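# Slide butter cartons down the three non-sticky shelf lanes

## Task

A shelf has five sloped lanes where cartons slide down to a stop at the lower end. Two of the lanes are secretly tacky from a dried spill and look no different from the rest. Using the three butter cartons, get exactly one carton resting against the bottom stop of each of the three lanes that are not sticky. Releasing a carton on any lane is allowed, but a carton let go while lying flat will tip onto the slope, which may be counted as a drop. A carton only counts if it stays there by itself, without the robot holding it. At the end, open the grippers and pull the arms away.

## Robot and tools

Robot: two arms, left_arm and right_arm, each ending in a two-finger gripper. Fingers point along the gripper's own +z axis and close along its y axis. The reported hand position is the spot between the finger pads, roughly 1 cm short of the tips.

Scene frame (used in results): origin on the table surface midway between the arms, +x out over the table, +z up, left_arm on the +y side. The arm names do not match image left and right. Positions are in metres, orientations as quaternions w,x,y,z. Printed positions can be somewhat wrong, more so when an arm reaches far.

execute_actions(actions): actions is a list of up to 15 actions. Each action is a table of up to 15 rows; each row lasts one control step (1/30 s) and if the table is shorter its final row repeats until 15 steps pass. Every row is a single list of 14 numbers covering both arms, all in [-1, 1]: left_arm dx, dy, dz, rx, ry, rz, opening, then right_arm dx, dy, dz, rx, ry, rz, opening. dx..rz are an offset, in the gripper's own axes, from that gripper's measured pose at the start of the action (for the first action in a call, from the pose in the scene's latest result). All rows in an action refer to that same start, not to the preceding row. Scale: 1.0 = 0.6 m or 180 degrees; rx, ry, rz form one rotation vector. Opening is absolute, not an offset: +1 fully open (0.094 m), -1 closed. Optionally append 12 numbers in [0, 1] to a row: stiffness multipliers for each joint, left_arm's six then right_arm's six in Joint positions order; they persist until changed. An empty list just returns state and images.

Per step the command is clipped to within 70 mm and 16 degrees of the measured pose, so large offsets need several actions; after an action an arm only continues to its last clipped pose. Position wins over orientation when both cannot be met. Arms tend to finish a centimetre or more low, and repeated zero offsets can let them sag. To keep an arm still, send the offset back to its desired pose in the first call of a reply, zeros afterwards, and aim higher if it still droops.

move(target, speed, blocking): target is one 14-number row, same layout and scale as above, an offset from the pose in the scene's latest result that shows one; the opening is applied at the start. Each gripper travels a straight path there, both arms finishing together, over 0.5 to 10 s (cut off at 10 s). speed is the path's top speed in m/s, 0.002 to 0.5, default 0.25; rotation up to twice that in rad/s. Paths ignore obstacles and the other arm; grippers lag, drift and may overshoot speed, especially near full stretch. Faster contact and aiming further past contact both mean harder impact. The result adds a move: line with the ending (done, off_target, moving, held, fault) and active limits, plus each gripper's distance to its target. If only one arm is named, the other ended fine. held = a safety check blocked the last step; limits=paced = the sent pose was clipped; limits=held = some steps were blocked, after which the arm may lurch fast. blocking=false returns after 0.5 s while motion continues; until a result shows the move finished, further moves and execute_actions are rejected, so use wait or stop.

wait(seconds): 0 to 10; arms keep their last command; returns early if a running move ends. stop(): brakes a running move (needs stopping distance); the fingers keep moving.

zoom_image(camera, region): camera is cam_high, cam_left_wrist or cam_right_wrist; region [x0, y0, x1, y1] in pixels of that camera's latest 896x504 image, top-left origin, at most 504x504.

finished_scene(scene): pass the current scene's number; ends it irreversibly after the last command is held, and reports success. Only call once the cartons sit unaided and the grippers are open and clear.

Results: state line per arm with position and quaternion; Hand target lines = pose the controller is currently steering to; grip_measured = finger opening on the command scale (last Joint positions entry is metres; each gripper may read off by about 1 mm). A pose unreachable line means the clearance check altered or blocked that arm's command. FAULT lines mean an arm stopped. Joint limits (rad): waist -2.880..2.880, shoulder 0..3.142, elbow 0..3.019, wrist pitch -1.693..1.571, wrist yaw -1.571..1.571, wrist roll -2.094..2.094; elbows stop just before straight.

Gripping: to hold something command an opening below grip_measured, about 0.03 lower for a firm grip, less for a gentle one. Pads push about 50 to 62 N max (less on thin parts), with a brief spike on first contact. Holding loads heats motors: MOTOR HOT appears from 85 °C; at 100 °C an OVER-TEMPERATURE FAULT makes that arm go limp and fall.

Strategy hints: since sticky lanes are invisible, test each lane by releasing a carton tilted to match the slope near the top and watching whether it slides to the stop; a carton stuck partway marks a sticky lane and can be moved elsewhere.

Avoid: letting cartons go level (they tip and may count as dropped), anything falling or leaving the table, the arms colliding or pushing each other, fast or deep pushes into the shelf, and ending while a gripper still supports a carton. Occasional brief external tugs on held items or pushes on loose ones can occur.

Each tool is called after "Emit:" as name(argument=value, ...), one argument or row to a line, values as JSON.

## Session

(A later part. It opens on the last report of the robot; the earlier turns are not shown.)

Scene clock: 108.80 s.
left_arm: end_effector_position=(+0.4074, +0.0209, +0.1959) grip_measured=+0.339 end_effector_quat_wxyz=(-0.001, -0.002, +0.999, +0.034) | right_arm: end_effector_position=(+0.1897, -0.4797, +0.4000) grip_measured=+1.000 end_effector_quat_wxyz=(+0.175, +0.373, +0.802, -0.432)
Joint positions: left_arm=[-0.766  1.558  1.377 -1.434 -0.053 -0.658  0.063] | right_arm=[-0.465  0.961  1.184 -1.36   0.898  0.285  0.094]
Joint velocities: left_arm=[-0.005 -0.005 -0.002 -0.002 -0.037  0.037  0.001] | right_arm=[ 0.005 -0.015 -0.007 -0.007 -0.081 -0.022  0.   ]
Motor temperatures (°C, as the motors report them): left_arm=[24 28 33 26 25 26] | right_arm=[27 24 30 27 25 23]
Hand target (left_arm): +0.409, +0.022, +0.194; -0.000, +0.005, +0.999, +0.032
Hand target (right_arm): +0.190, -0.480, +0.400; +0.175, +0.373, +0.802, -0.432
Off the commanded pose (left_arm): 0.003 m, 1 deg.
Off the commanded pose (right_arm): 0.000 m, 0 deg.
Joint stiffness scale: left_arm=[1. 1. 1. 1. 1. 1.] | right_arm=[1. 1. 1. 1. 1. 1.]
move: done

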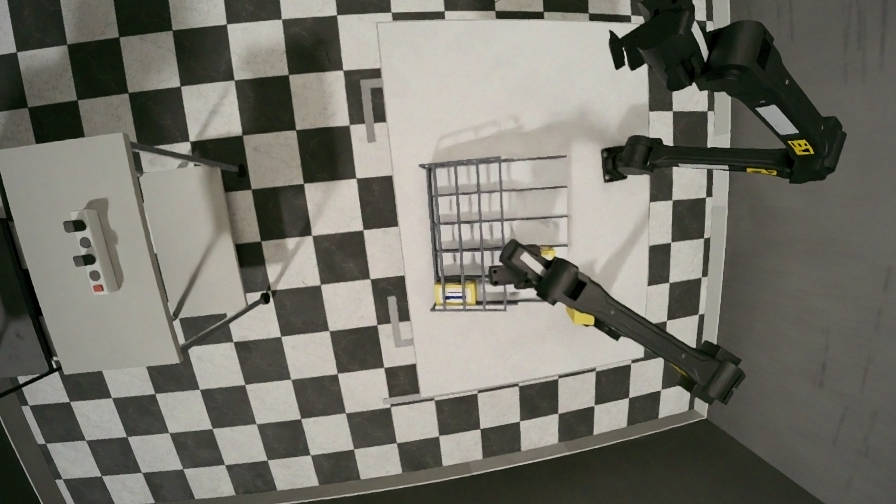

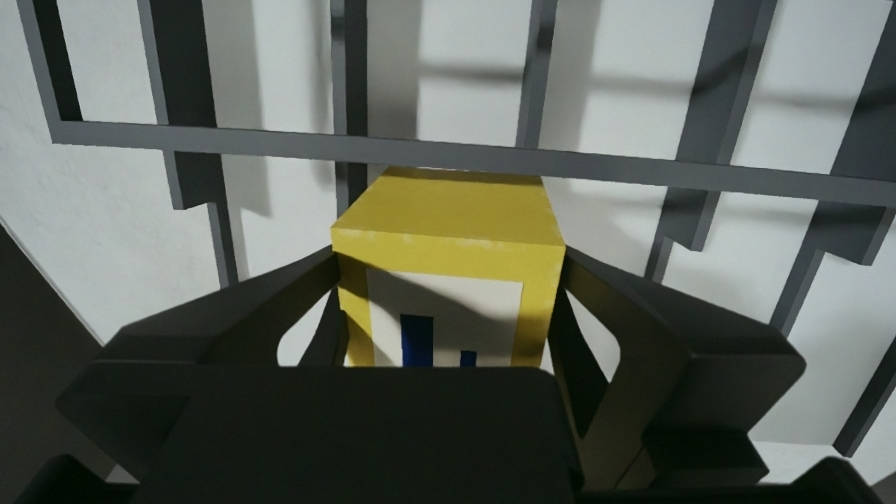

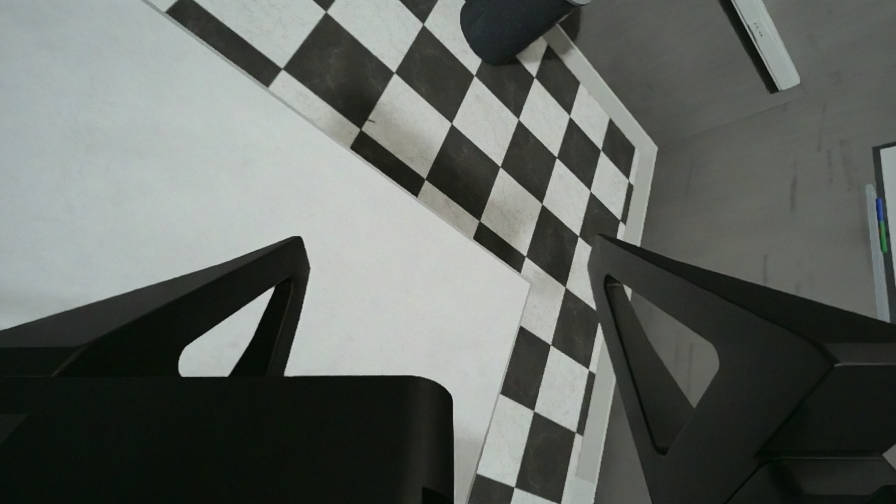

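Emit:
move(
  target=[0.025,0.017,0.047,-0.012,0.01,0,0.28,0,0,0,0,0,0,1],
  speed=0.05,
)

Scene clock: 111.20 s.
left_arm: end_effector_position=(+0.3907, +0.0357, +0.1673) grip_measured=+0.339 end_effector_quat_wxyz=(-0.024, +0.000, +0.998, +0.057) | right_arm: end_effector_position=(+0.1897, -0.4797, +0.4000) grip_measured=+1.000 end_effector_quat_wxyz=(+0.175, +0.373, +0.802, -0.432)
Joint positions: left_arm=[-0.766  1.558  1.297 -1.417 -0.062 -0.656  0.063] | right_arm=[-0.465  0.961  1.184 -1.36   0.898  0.285  0.094]
Joint velocities: left_arm=[-0.015 -0.005  0.017 -0.012  0.007 -0.037 -0.   ] | right_arm=[-0.005 -0.005 -0.012 -0.022  0.007 -0.037  0.   ]
Motor temperatures (°C, as the motors report them): left_arm=[24 28 33 26 25 26] | right_arm=[27 24 30 27 25 23]
Hand target (left_arm): +0.392, +0.033, +0.169; -0.017, -0.002, +0.998, +0.053
Hand target (right_arm): +0.190, -0.480, +0.400; +0.175, +0.373, +0.802, -0.432
Off the commanded pose (left_arm): 0.003 m, 1 deg.
Off the commanded pose (right_arm): 0.000 m, 0 deg.
Joint stiffness scale: left_arm=[1. 1. 1. 1. 1. 1.] | right_arm=[1. 1. 1. 1. 1. 1.]
move: done

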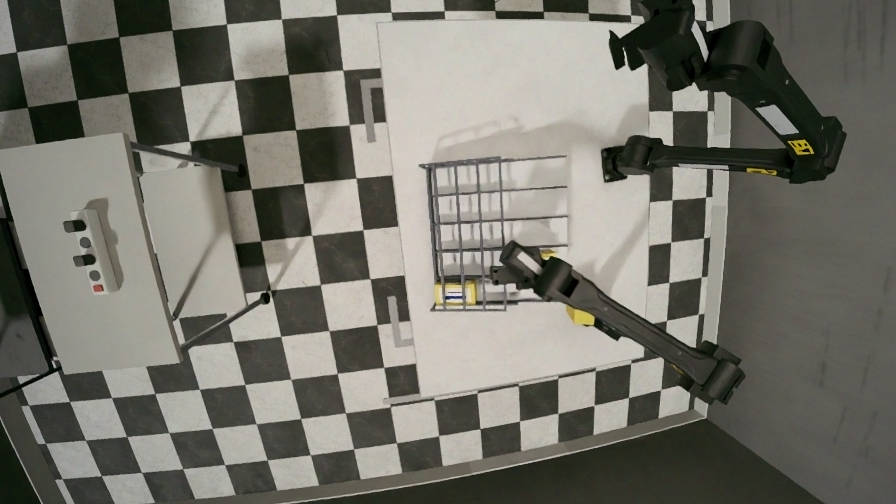

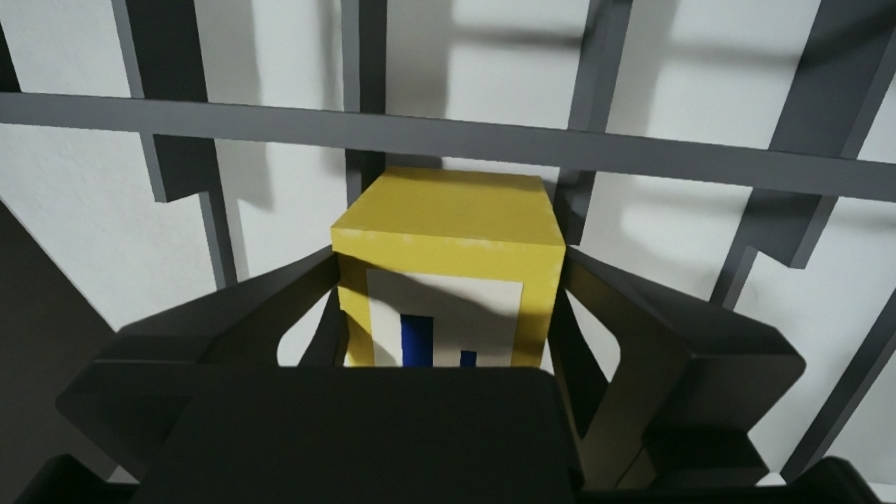

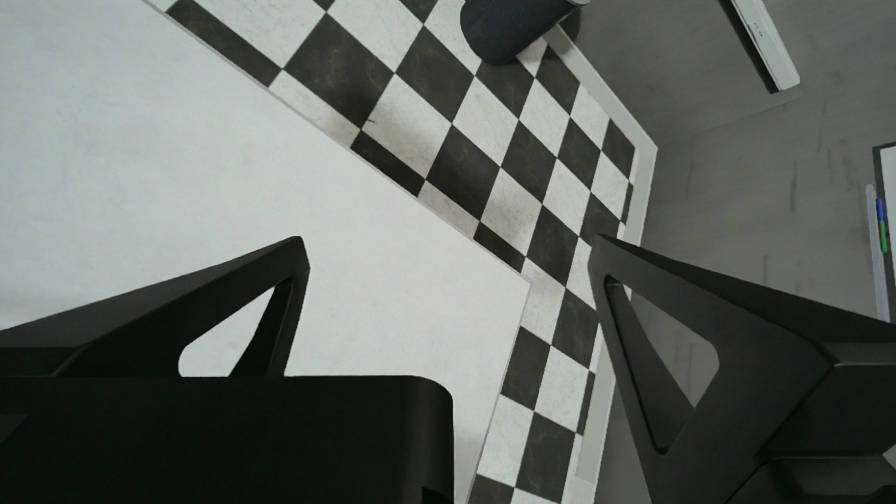

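Emit:
move(
  target=[0,-0.01,0.012,0,0,0,0.28,0,0,0,0,0,0,1],
  speed=0.03,
)

Emit:
move(
  target=[0,0,0,0,0,0,0.6,0,0,0,0,0,0,1],
)

Emit:
wait(
  seconds=1.5,
)

Scene clock: 114.27 s.
left_arm: end_effector_position=(+0.3922, +0.0346, +0.1630) grip_measured=+0.339 end_effector_quat_wxyz=(-0.025, +0.000, +0.998, +0.058) | right_arm: end_effector_position=(+0.1897, -0.4797, +0.4000) grip_measured=+1.000 end_effector_quat_wxyz=(+0.175, +0.373, +0.802, -0.432)
Joint positions: left_arm=[-0.766  1.568  1.296 -1.41  -0.063 -0.656  0.063] | right_arm=[-0.465  0.961  1.184 -1.36   0.898  0.285  0.094]
Joint velocities: left_arm=[-0.005 -0.005  0.007  0.027 -0.037 -0.037 -0.001] | right_arm=[ 0.005 -0.005 -0.002  0.002  0.022 -0.022  0.   ]
Motor temperatures (°C, as the motors report them): left_arm=[24 28 33 26 25 26] | right_arm=[27 24 30 27 25 23]
Hand target (left_arm): +0.390, +0.030, +0.160; -0.024, +0.000, +0.998, +0.057
Hand target (right_arm): +0.190, -0.480, +0.400; +0.175, +0.373, +0.802, -0.432
Off the commanded pose (left_arm): 0.006 m, 0 deg.
Off the commanded pose (right_arm): 0.000 m, 0 deg.
Joint stiffness scale: left_arm=[1. 1. 1. 1. 1. 1.] | right_arm=[1. 1. 1. 1. 1. 1.]
move: done

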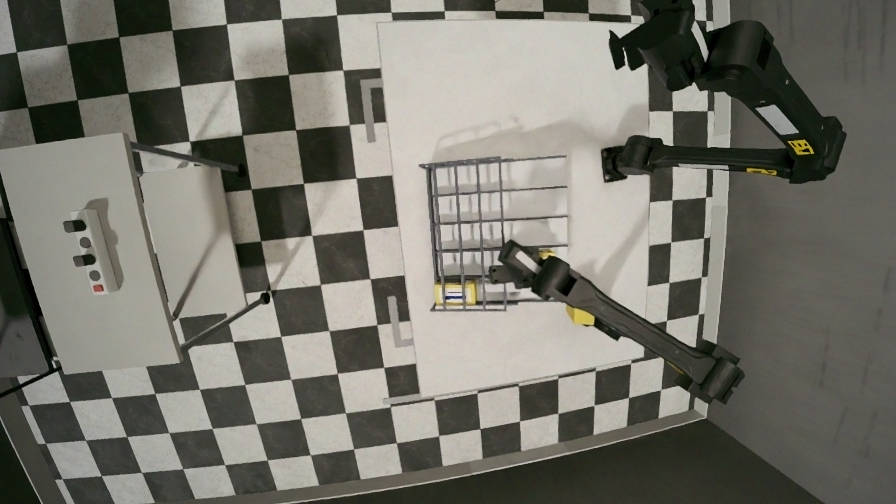

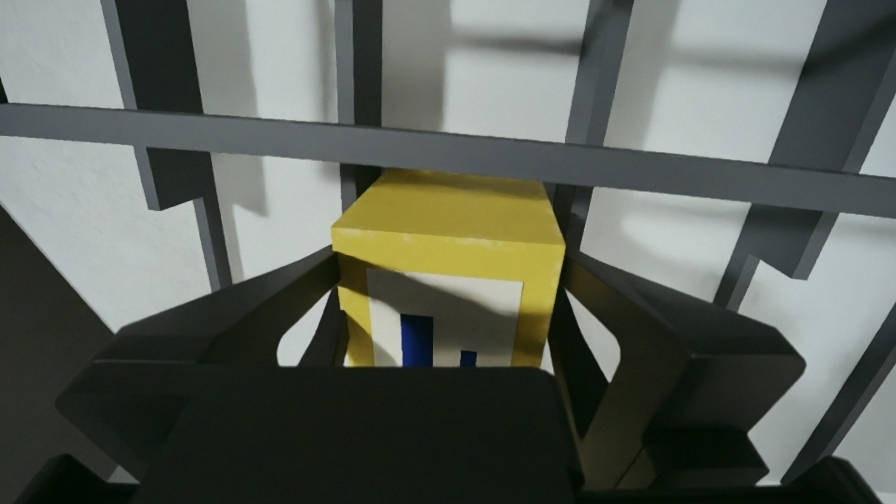

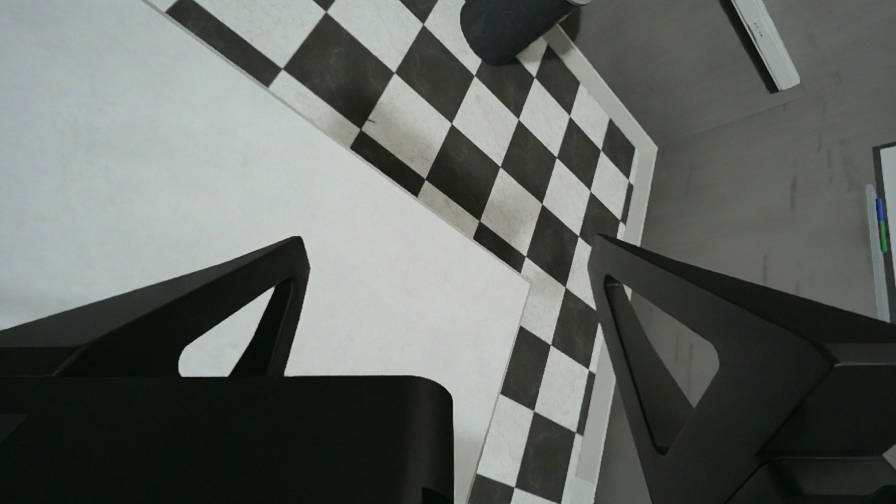

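Scene clock: 114.77 s.
left_arm: end_effector_position=(+0.3923, +0.0347, +0.1633) grip_measured=+0.597 end_effector_quat_wxyz=(-0.024, +0.000, +0.998, +0.058) | right_arm: end_effector_position=(+0.1897, -0.4797, +0.4000) grip_measured=+1.000 end_effector_quat_wxyz=(+0.175, +0.373, +0.802, -0.432)
Joint positions: left_arm=[-0.766  1.567  1.296 -1.41  -0.063 -0.656  0.075] | right_arm=[-0.465  0.961  1.184 -1.36   0.898  0.285  0.094]
Joint velocities: left_arm=[-0.005 -0.005  0.002  0.017  0.095 -0.022 -0.   ] | right_arm=[-0.024 -0.015  0.002  0.007 -0.007  0.037  0.   ]
Motor temperatures (°C, as the motors report them): left_arm=[24 28 32 26 25 26] | right_arm=[27 24 30 27 25 23]
Hand target (left_arm): +0.392, +0.035, +0.163; -0.025, +0.000, +0.998, +0.058
Hand target (right_arm): +0.190, -0.480, +0.400; +0.175, +0.373, +0.802, -0.432
Off the commanded pose (left_arm): 0.000 m, 0 deg.
Off the commanded pose (right_arm): 0.000 m, 0 deg.
Joint stiffness scale: left_arm=[1. 1. 1. 1. 1. 1.] | right_arm=[1. 1. 1. 1. 1. 1.]
move: done

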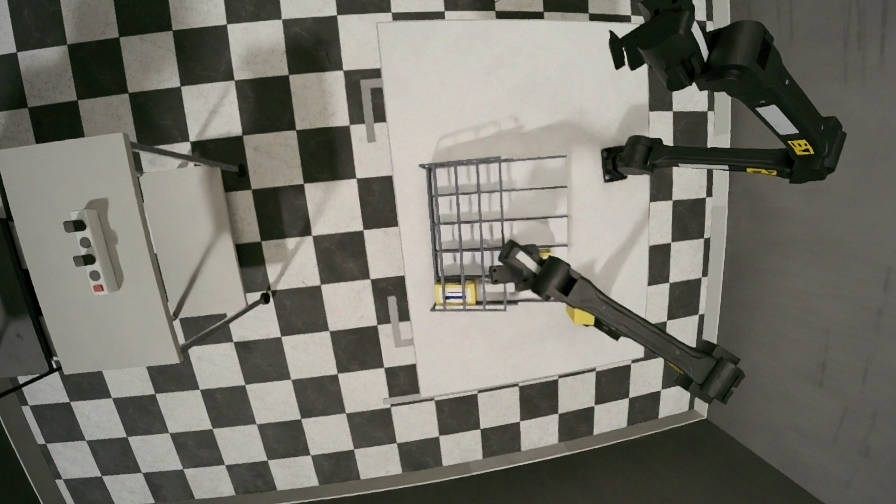

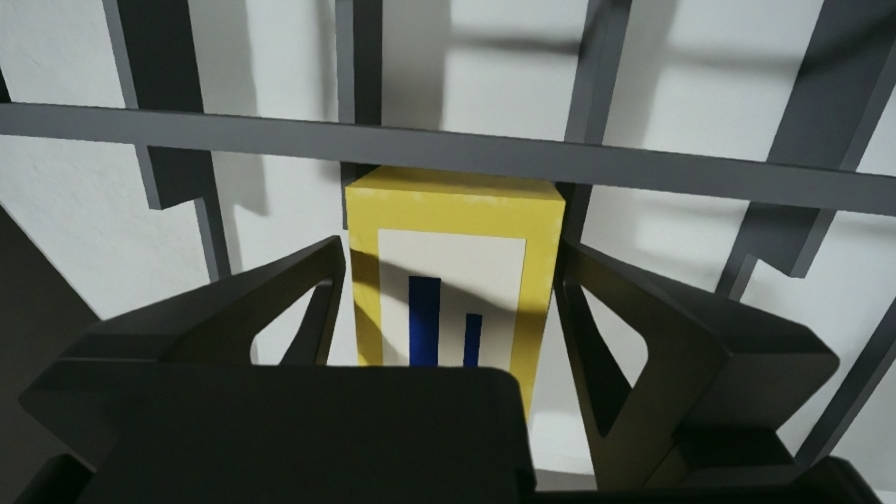

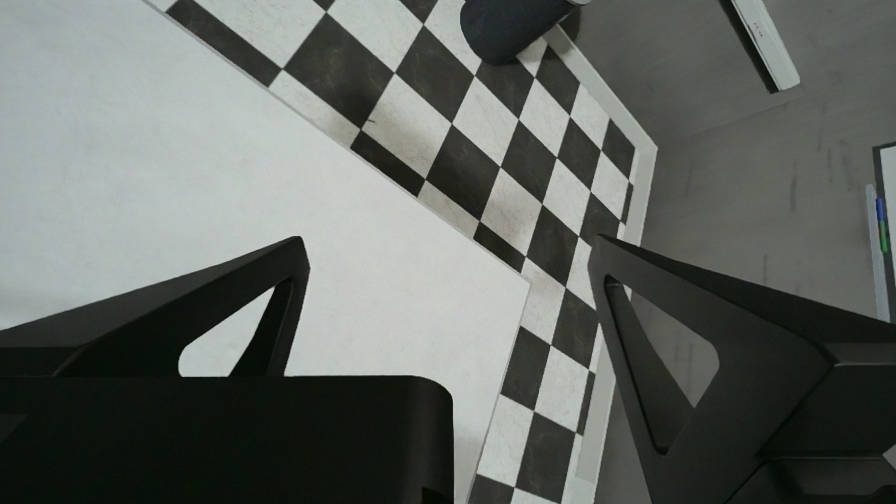

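Scene clock: 116.27 s.
left_arm: end_effector_position=(+0.3923, +0.0347, +0.1633) grip_measured=+0.597 end_effector_quat_wxyz=(-0.024, +0.000, +0.998, +0.058) | right_arm: end_effector_position=(+0.1897, -0.4797, +0.4000) grip_measured=+1.000 end_effector_quat_wxyz=(+0.175, +0.373, +0.802, -0.432)
Joint positions: left_arm=[-0.766  1.567  1.296 -1.41  -0.063 -0.656  0.075] | right_arm=[-0.465  0.961  1.184 -1.36   0.898  0.285  0.094]
Joint velocities: left_arm=[-0.005 -0.005 -0.012  0.007 -0.022 -0.022 -0.001] | right_arm=[-0.005 -0.005  0.017  0.017 -0.037 -0.007  0.   ]
Motor temperatures (°C, as the motors report them): left_arm=[24 28 32 26 25 26] | right_arm=[27 24 30 27 25 23]
Hand target (left_arm): +0.392, +0.035, +0.163; -0.025, +0.000, +0.998, +0.058
Hand target (right_arm): +0.190, -0.480, +0.400; +0.175, +0.373, +0.802, -0.432
Off the commanded pose (left_arm): 0.000 m, 0 deg.
Off the commanded pose (right_arm): 0.000 m, 0 deg.
Joint stiffness scale: left_arm=[1. 1. 1. 1. 1. 1.] | right_arm=[1. 1. 1. 1. 1. 1.]
wait: 1.50 s; at rest by 0.17 s

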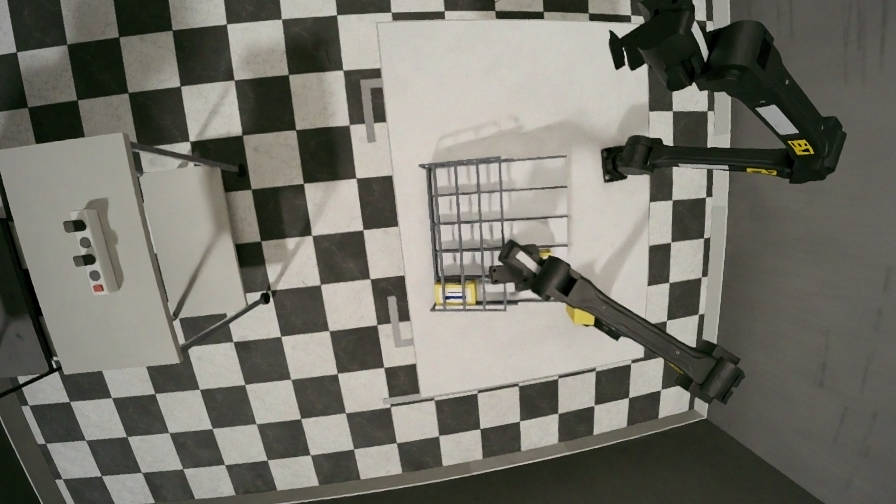

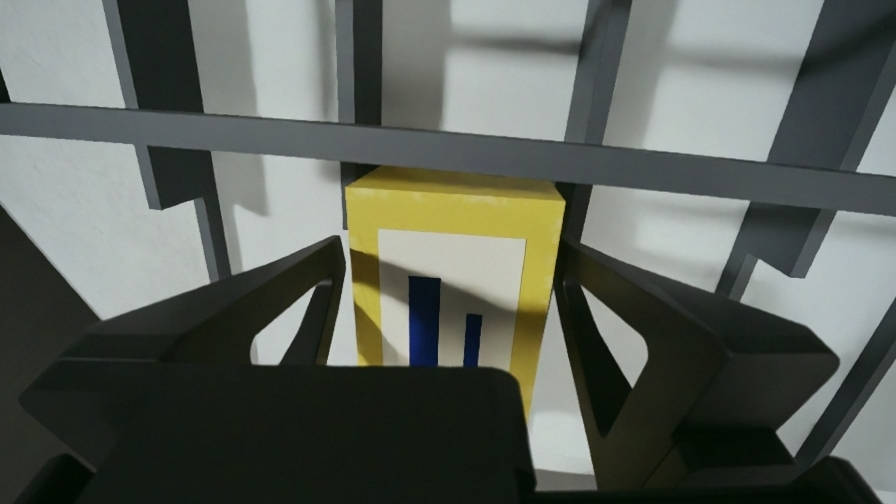

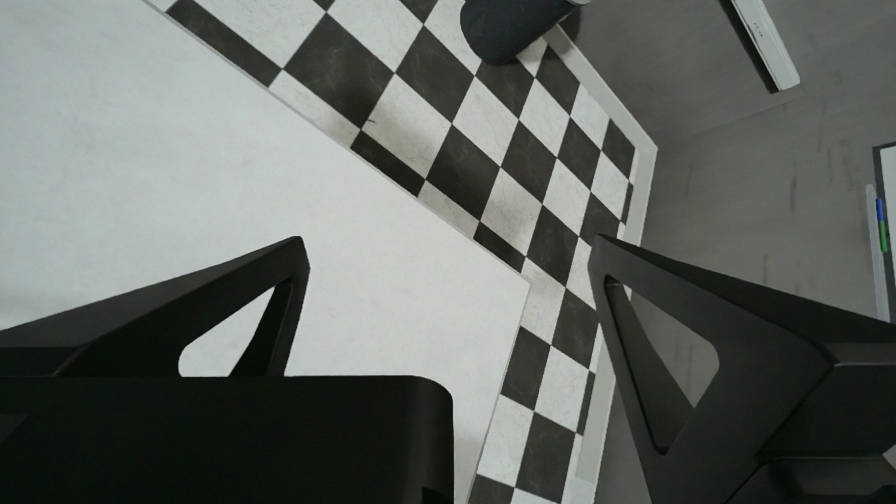

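Emit:
move(
  target=[0,-0.01,0,0,0,0,0.85,0,0,0,0,0,0,1],
  speed=0.03,
)

Emit:
wait(
  seconds=1.5,
)

Scene clock: 119.03 s.
left_arm: end_effector_position=(+0.3923, +0.0347, +0.1633) grip_measured=+0.847 end_effector_quat_wxyz=(-0.024, +0.000, +0.998, +0.058) | right_arm: end_effector_position=(+0.1897, -0.4797, +0.4000) grip_measured=+1.000 end_effector_quat_wxyz=(+0.175, +0.373, +0.802, -0.432)
Joint positions: left_arm=[-0.766  1.567  1.296 -1.41  -0.063 -0.656  0.087] | right_arm=[-0.465  0.961  1.184 -1.36   0.898  0.285  0.094]
Joint velocities: left_arm=[-0.005 -0.015  0.007  0.017  0.037 -0.007  0.001] | right_arm=[ 0.015 -0.005 -0.017  0.002  0.037 -0.022  0.   ]
Motor temperatures (°C, as the motors report them): left_arm=[24 28 32 26 25 26] | right_arm=[27 24 30 27 25 23]
Hand target (left_arm): +0.392, +0.029, +0.163; -0.024, +0.000, +0.998, +0.058
Hand target (right_arm): +0.190, -0.480, +0.400; +0.175, +0.373, +0.802, -0.432
Off the commanded pose (left_arm): 0.006 m, 0 deg.
Off the commanded pose (right_arm): 0.000 m, 0 deg.
Joint stiffness scale: left_arm=[1. 1. 1. 1. 1. 1.] | right_arm=[1. 1. 1. 1. 1. 1.]
move: done

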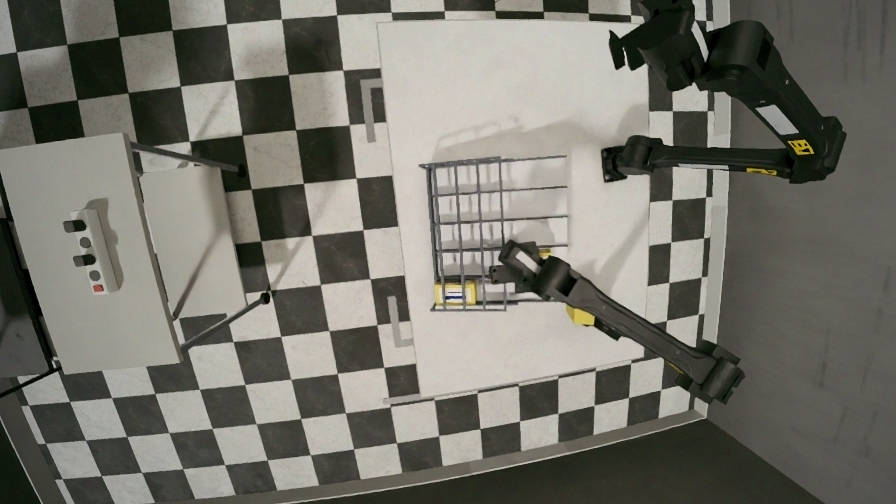

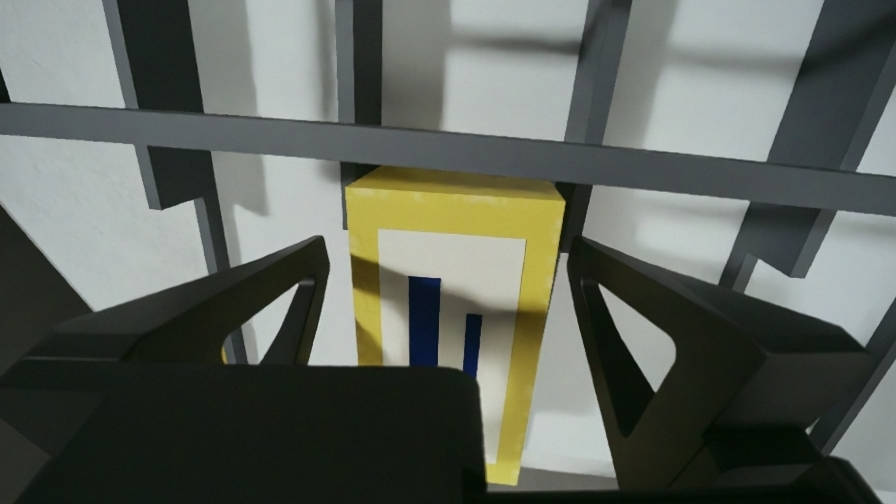

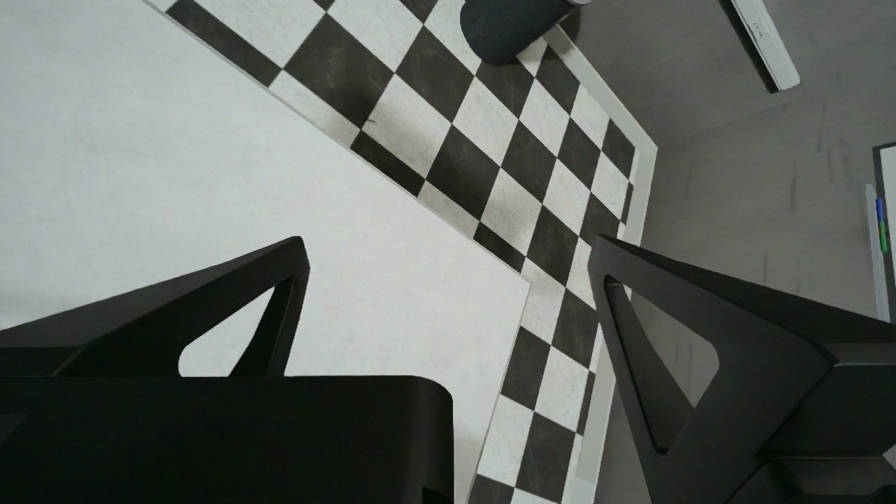

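Scene clock: 120.53 s.
left_arm: end_effector_position=(+0.3923, +0.0347, +0.1633) grip_measured=+0.847 end_effector_quat_wxyz=(-0.024, +0.000, +0.998, +0.058) | right_arm: end_effector_position=(+0.1897, -0.4797, +0.4000) grip_measured=+1.000 end_effector_quat_wxyz=(+0.175, +0.373, +0.802, -0.432)
Joint positions: left_arm=[-0.766  1.567  1.296 -1.41  -0.063 -0.656  0.087] | right_arm=[-0.465  0.961  1.184 -1.36   0.898  0.285  0.094]
Joint velocities: left_arm=[-0.005  0.005 -0.007 -0.007 -0.022 -0.022 -0.001] | right_arm=[-0.015  0.005 -0.012  0.002 -0.022  0.022  0.   ]
Motor temperatures (°C, as the motors report them): left_arm=[24 29 32 26 25 26] | right_arm=[27 24 30 27 25 23]
Hand target (left_arm): +0.392, +0.029, +0.163; -0.024, +0.000, +0.998, +0.058
Hand target (right_arm): +0.190, -0.480, +0.400; +0.175, +0.373, +0.802, -0.432
Off the commanded pose (left_arm): 0.006 m, 0 deg.
Off the commanded pose (right_arm): 0.000 m, 0 deg.
Joint stiffness scale: left_arm=[1. 1. 1. 1. 1. 1.] | right_arm=[1. 1. 1. 1. 1. 1.]
wait: 1.50 s; at rest by 0.17 s

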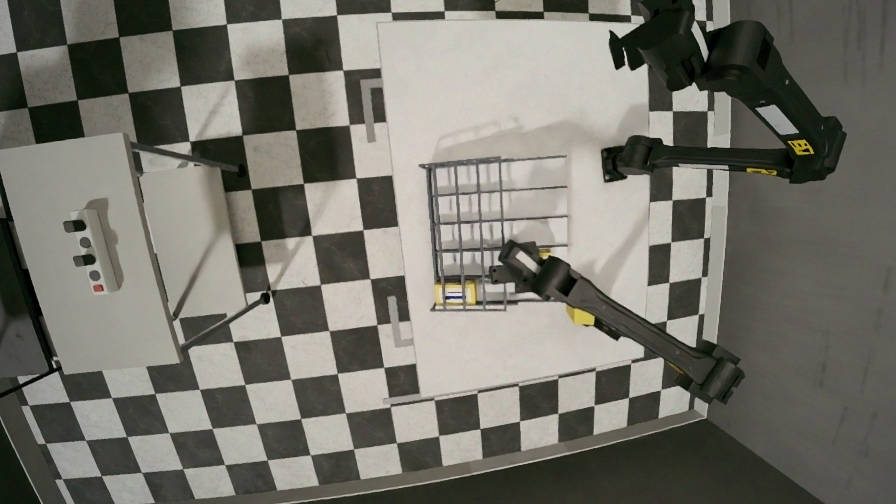

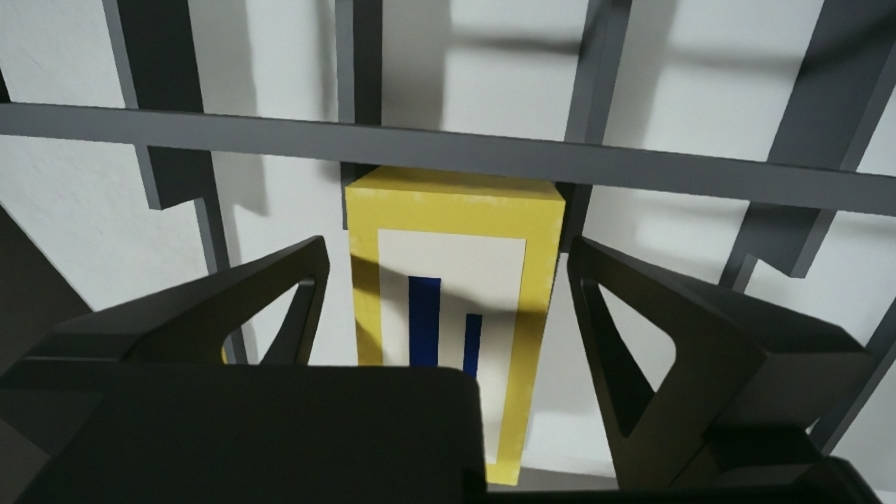

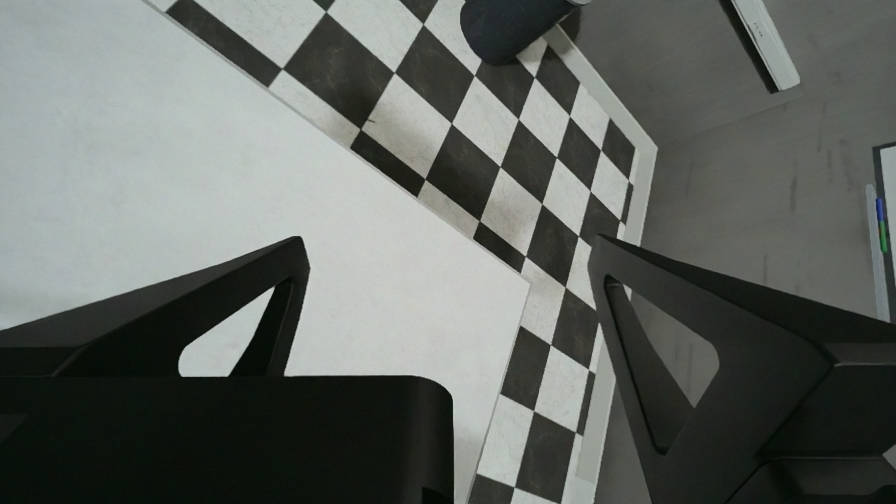

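Emit:
move(
  target=[0.035,-0.005,0.008,0,0,0,0.85,0,0,0,0,0,0,1],
  speed=0.05,
)

Emit:
move(
  target=[0,0,0,0,0,0,0.28,0,0,0,0,0,0,1],
)

Emit:
move(
  target=[0.04,0,-0.09,0,0,0,0.28,0,0,0,0,0,0,1],
  speed=0.08,
)

Scene clock: 123.77 s.
left_arm: end_effector_position=(+0.3747, +0.0337, +0.1630) grip_measured=+0.847 end_effector_quat_wxyz=(-0.026, +0.005, +0.998, +0.060) | right_arm: end_effector_position=(+0.1897, -0.4797, +0.4000) grip_measured=+1.000 end_effector_quat_wxyz=(+0.175, +0.373, +0.802, -0.432)
Joint positions: left_arm=[-0.793  1.537  1.261 -1.41  -0.061 -0.673  0.087] | right_arm=[-0.465  0.961  1.184 -1.36   0.898  0.285  0.094]
Joint velocities: left_arm=[-0.005  0.005 -0.002  0.022  0.007 -0.007 -0.   ] | right_arm=[ 0.005 -0.015 -0.007 -0.007  0.022 -0.051  0.   ]
Motor temperatures (°C, as the motors report them): left_arm=[24 29 32 26 25 26] | right_arm=[27 24 31 27 25 23]
Hand target (left_arm): +0.371, +0.032, +0.160; -0.025, +0.000, +0.998, +0.058
Hand target (right_arm): +0.190, -0.480, +0.400; +0.175, +0.373, +0.802, -0.432
Off the commanded pose (left_arm): 0.006 m, 1 deg.
Off the commanded pose (right_arm): 0.000 m, 0 deg.
Joint stiffness scale: left_arm=[1. 1. 1. 1. 1. 1.] | right_arm=[1. 1. 1. 1. 1. 1.]
move: done

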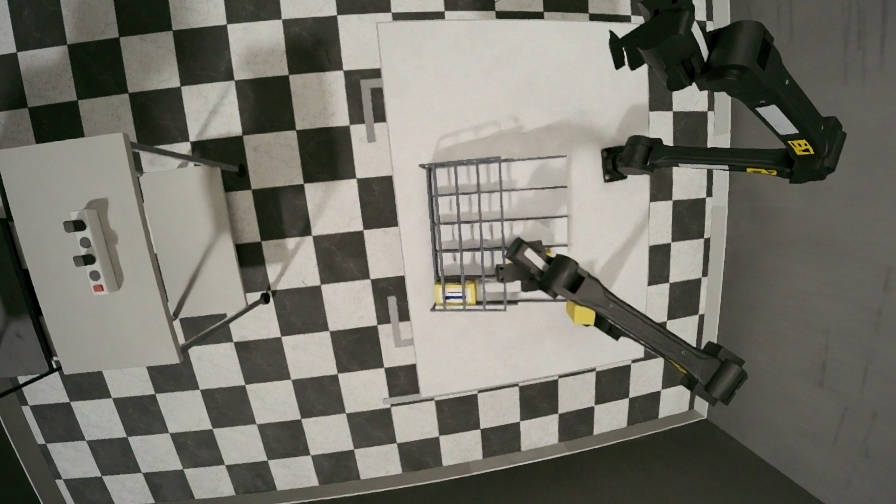

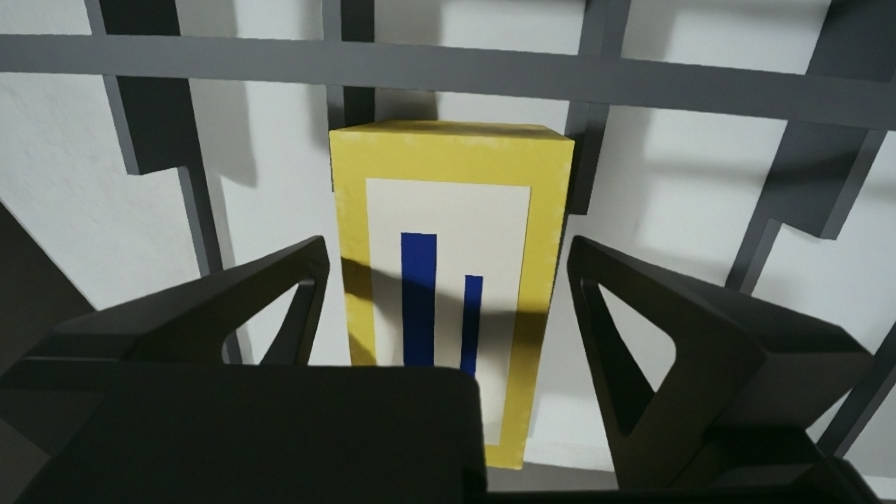

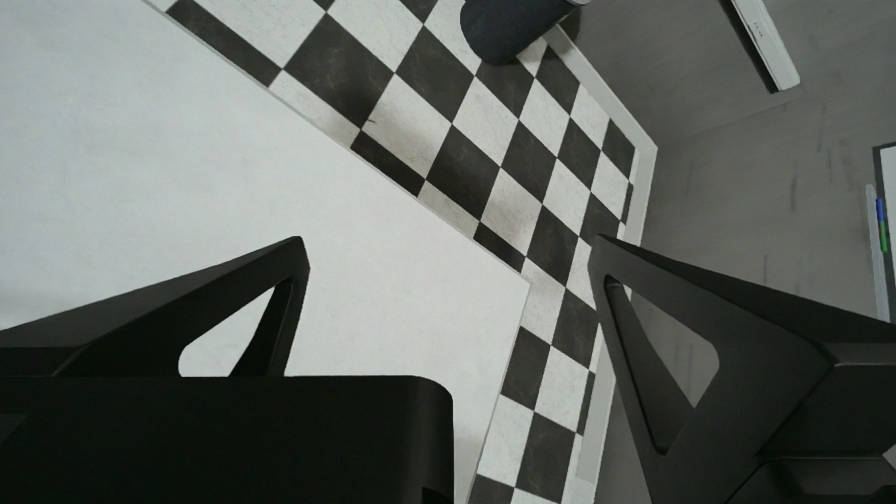

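Scene clock: 124.27 s.
left_arm: end_effector_position=(+0.3747, +0.0337, +0.1630) grip_measured=+0.331 end_effector_quat_wxyz=(-0.026, +0.005, +0.998, +0.060) | right_arm: end_effector_position=(+0.1897, -0.4797, +0.4000) grip_measured=+1.000 end_effector_quat_wxyz=(+0.175, +0.373, +0.802, -0.432)
Joint positions: left_arm=[-0.793  1.537  1.261 -1.41  -0.061 -0.673  0.063] | right_arm=[-0.465  0.961  1.184 -1.36   0.898  0.285  0.094]
Joint velocities: left_arm=[ 0.005 -0.005 -0.007 -0.012  0.037 -0.051 -0.   ] | right_arm=[ 0.005 -0.015 -0.027 -0.032  0.051  0.007  0.   ]
Motor temperatures (°C, as the motors report them): left_arm=[24 29 32 26 25 26] | right_arm=[27 24 31 27 25 23]
Hand target (left_arm): +0.375, +0.034, +0.163; -0.026, +0.005, +0.998, +0.060
Hand target (right_arm): +0.190, -0.480, +0.400; +0.175, +0.373, +0.802, -0.432
Off the commanded pose (left_arm): 0.000 m, 0 deg.
Off the commanded pose (right_arm): 0.000 m, 0 deg.
Joint stiffness scale: left_arm=[1. 1. 1. 1. 1. 1.] | right_arm=[1. 1. 1. 1. 1. 1.]
move: done

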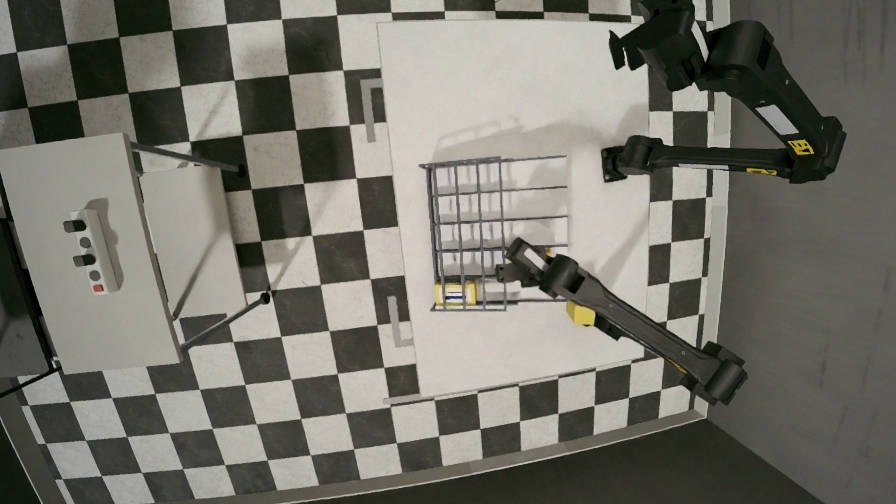

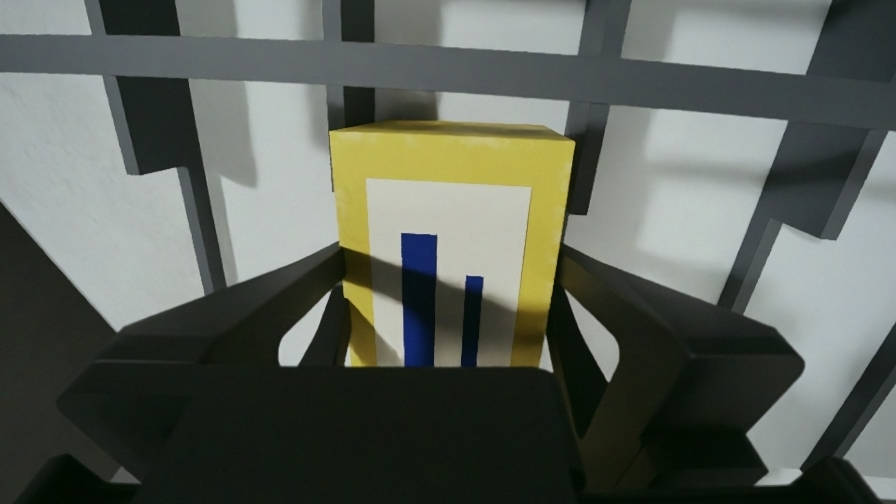

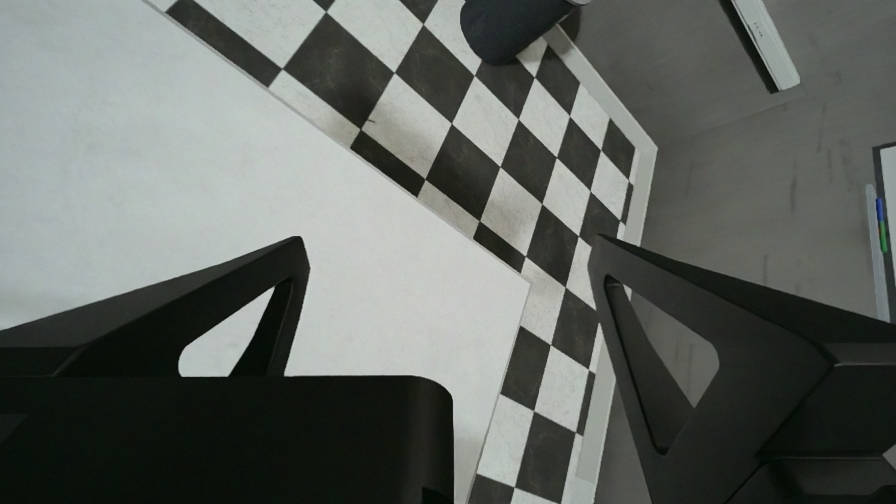

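Scene clock: 125.40 s.
left_arm: end_effector_position=(+0.3437, +0.0397, +0.1847) grip_measured=+0.331 end_effector_quat_wxyz=(-0.052, +0.010, +0.995, +0.080) | right_arm: end_effector_position=(+0.1897, -0.4797, +0.4000) grip_measured=+1.000 end_effector_quat_wxyz=(+0.175, +0.373, +0.802, -0.432)
Joint positions: left_arm=[-0.829  1.495  1.265 -1.524 -0.055 -0.7    0.063] | right_arm=[-0.465  0.961  1.184 -1.36   0.898  0.285  0.094]
Joint velocities: left_arm=[-0.005  0.005  0.007 -0.007  0.007 -0.051 -0.   ] | right_arm=[ 0.005 -0.015 -0.007  0.007  0.007  0.037  0.   ]
Motor temperatures (°C, as the motors report them): left_arm=[24 29 32 26 25 26] | right_arm=[27 24 31 27 25 23]
Hand target (left_arm): +0.352, +0.028, +0.218; -0.026, +0.005, +0.998, +0.059
Hand target (right_arm): +0.190, -0.480, +0.400; +0.175, +0.373, +0.802, -0.432
Off the commanded pose (left_arm): 0.037 m, 4 deg.
Off the commanded pose (right_arm): 0.000 m, 0 deg.
Joint stiffness scale: left_arm=[1. 1. 1. 1. 1. 1.] | right_arm=[1. 1. 1. 1. 1. 1.]
move: off_target (left_arm)

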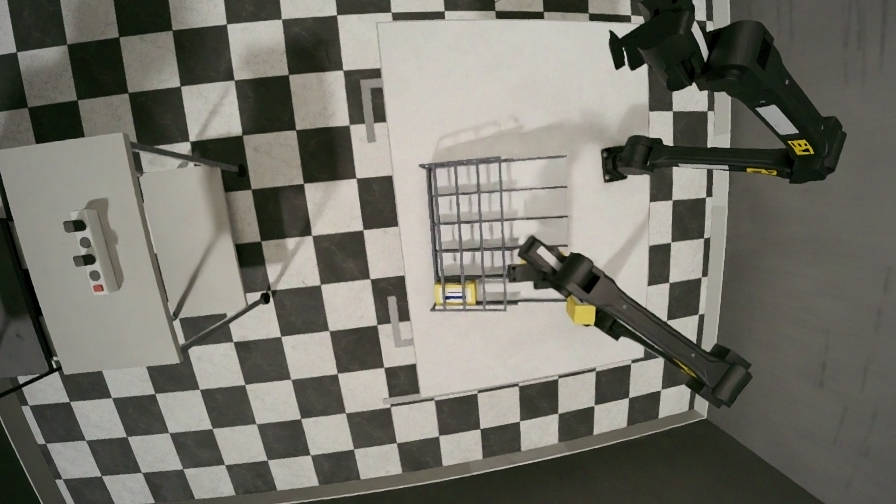

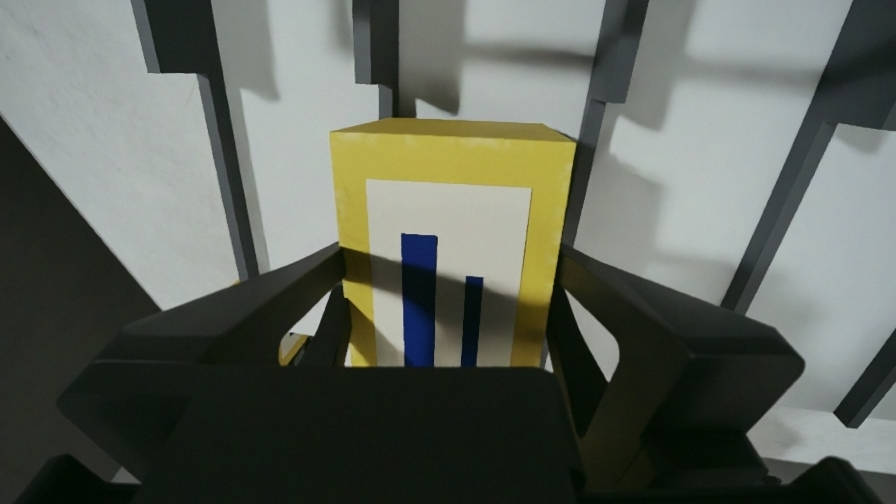

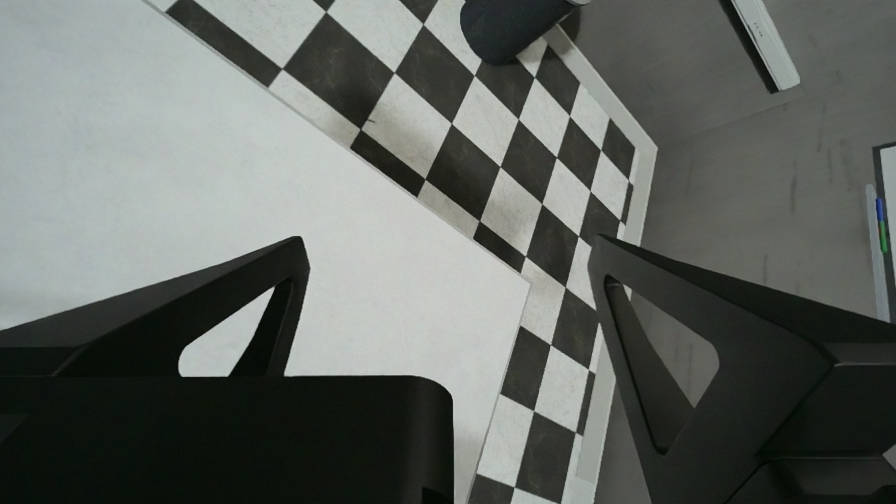

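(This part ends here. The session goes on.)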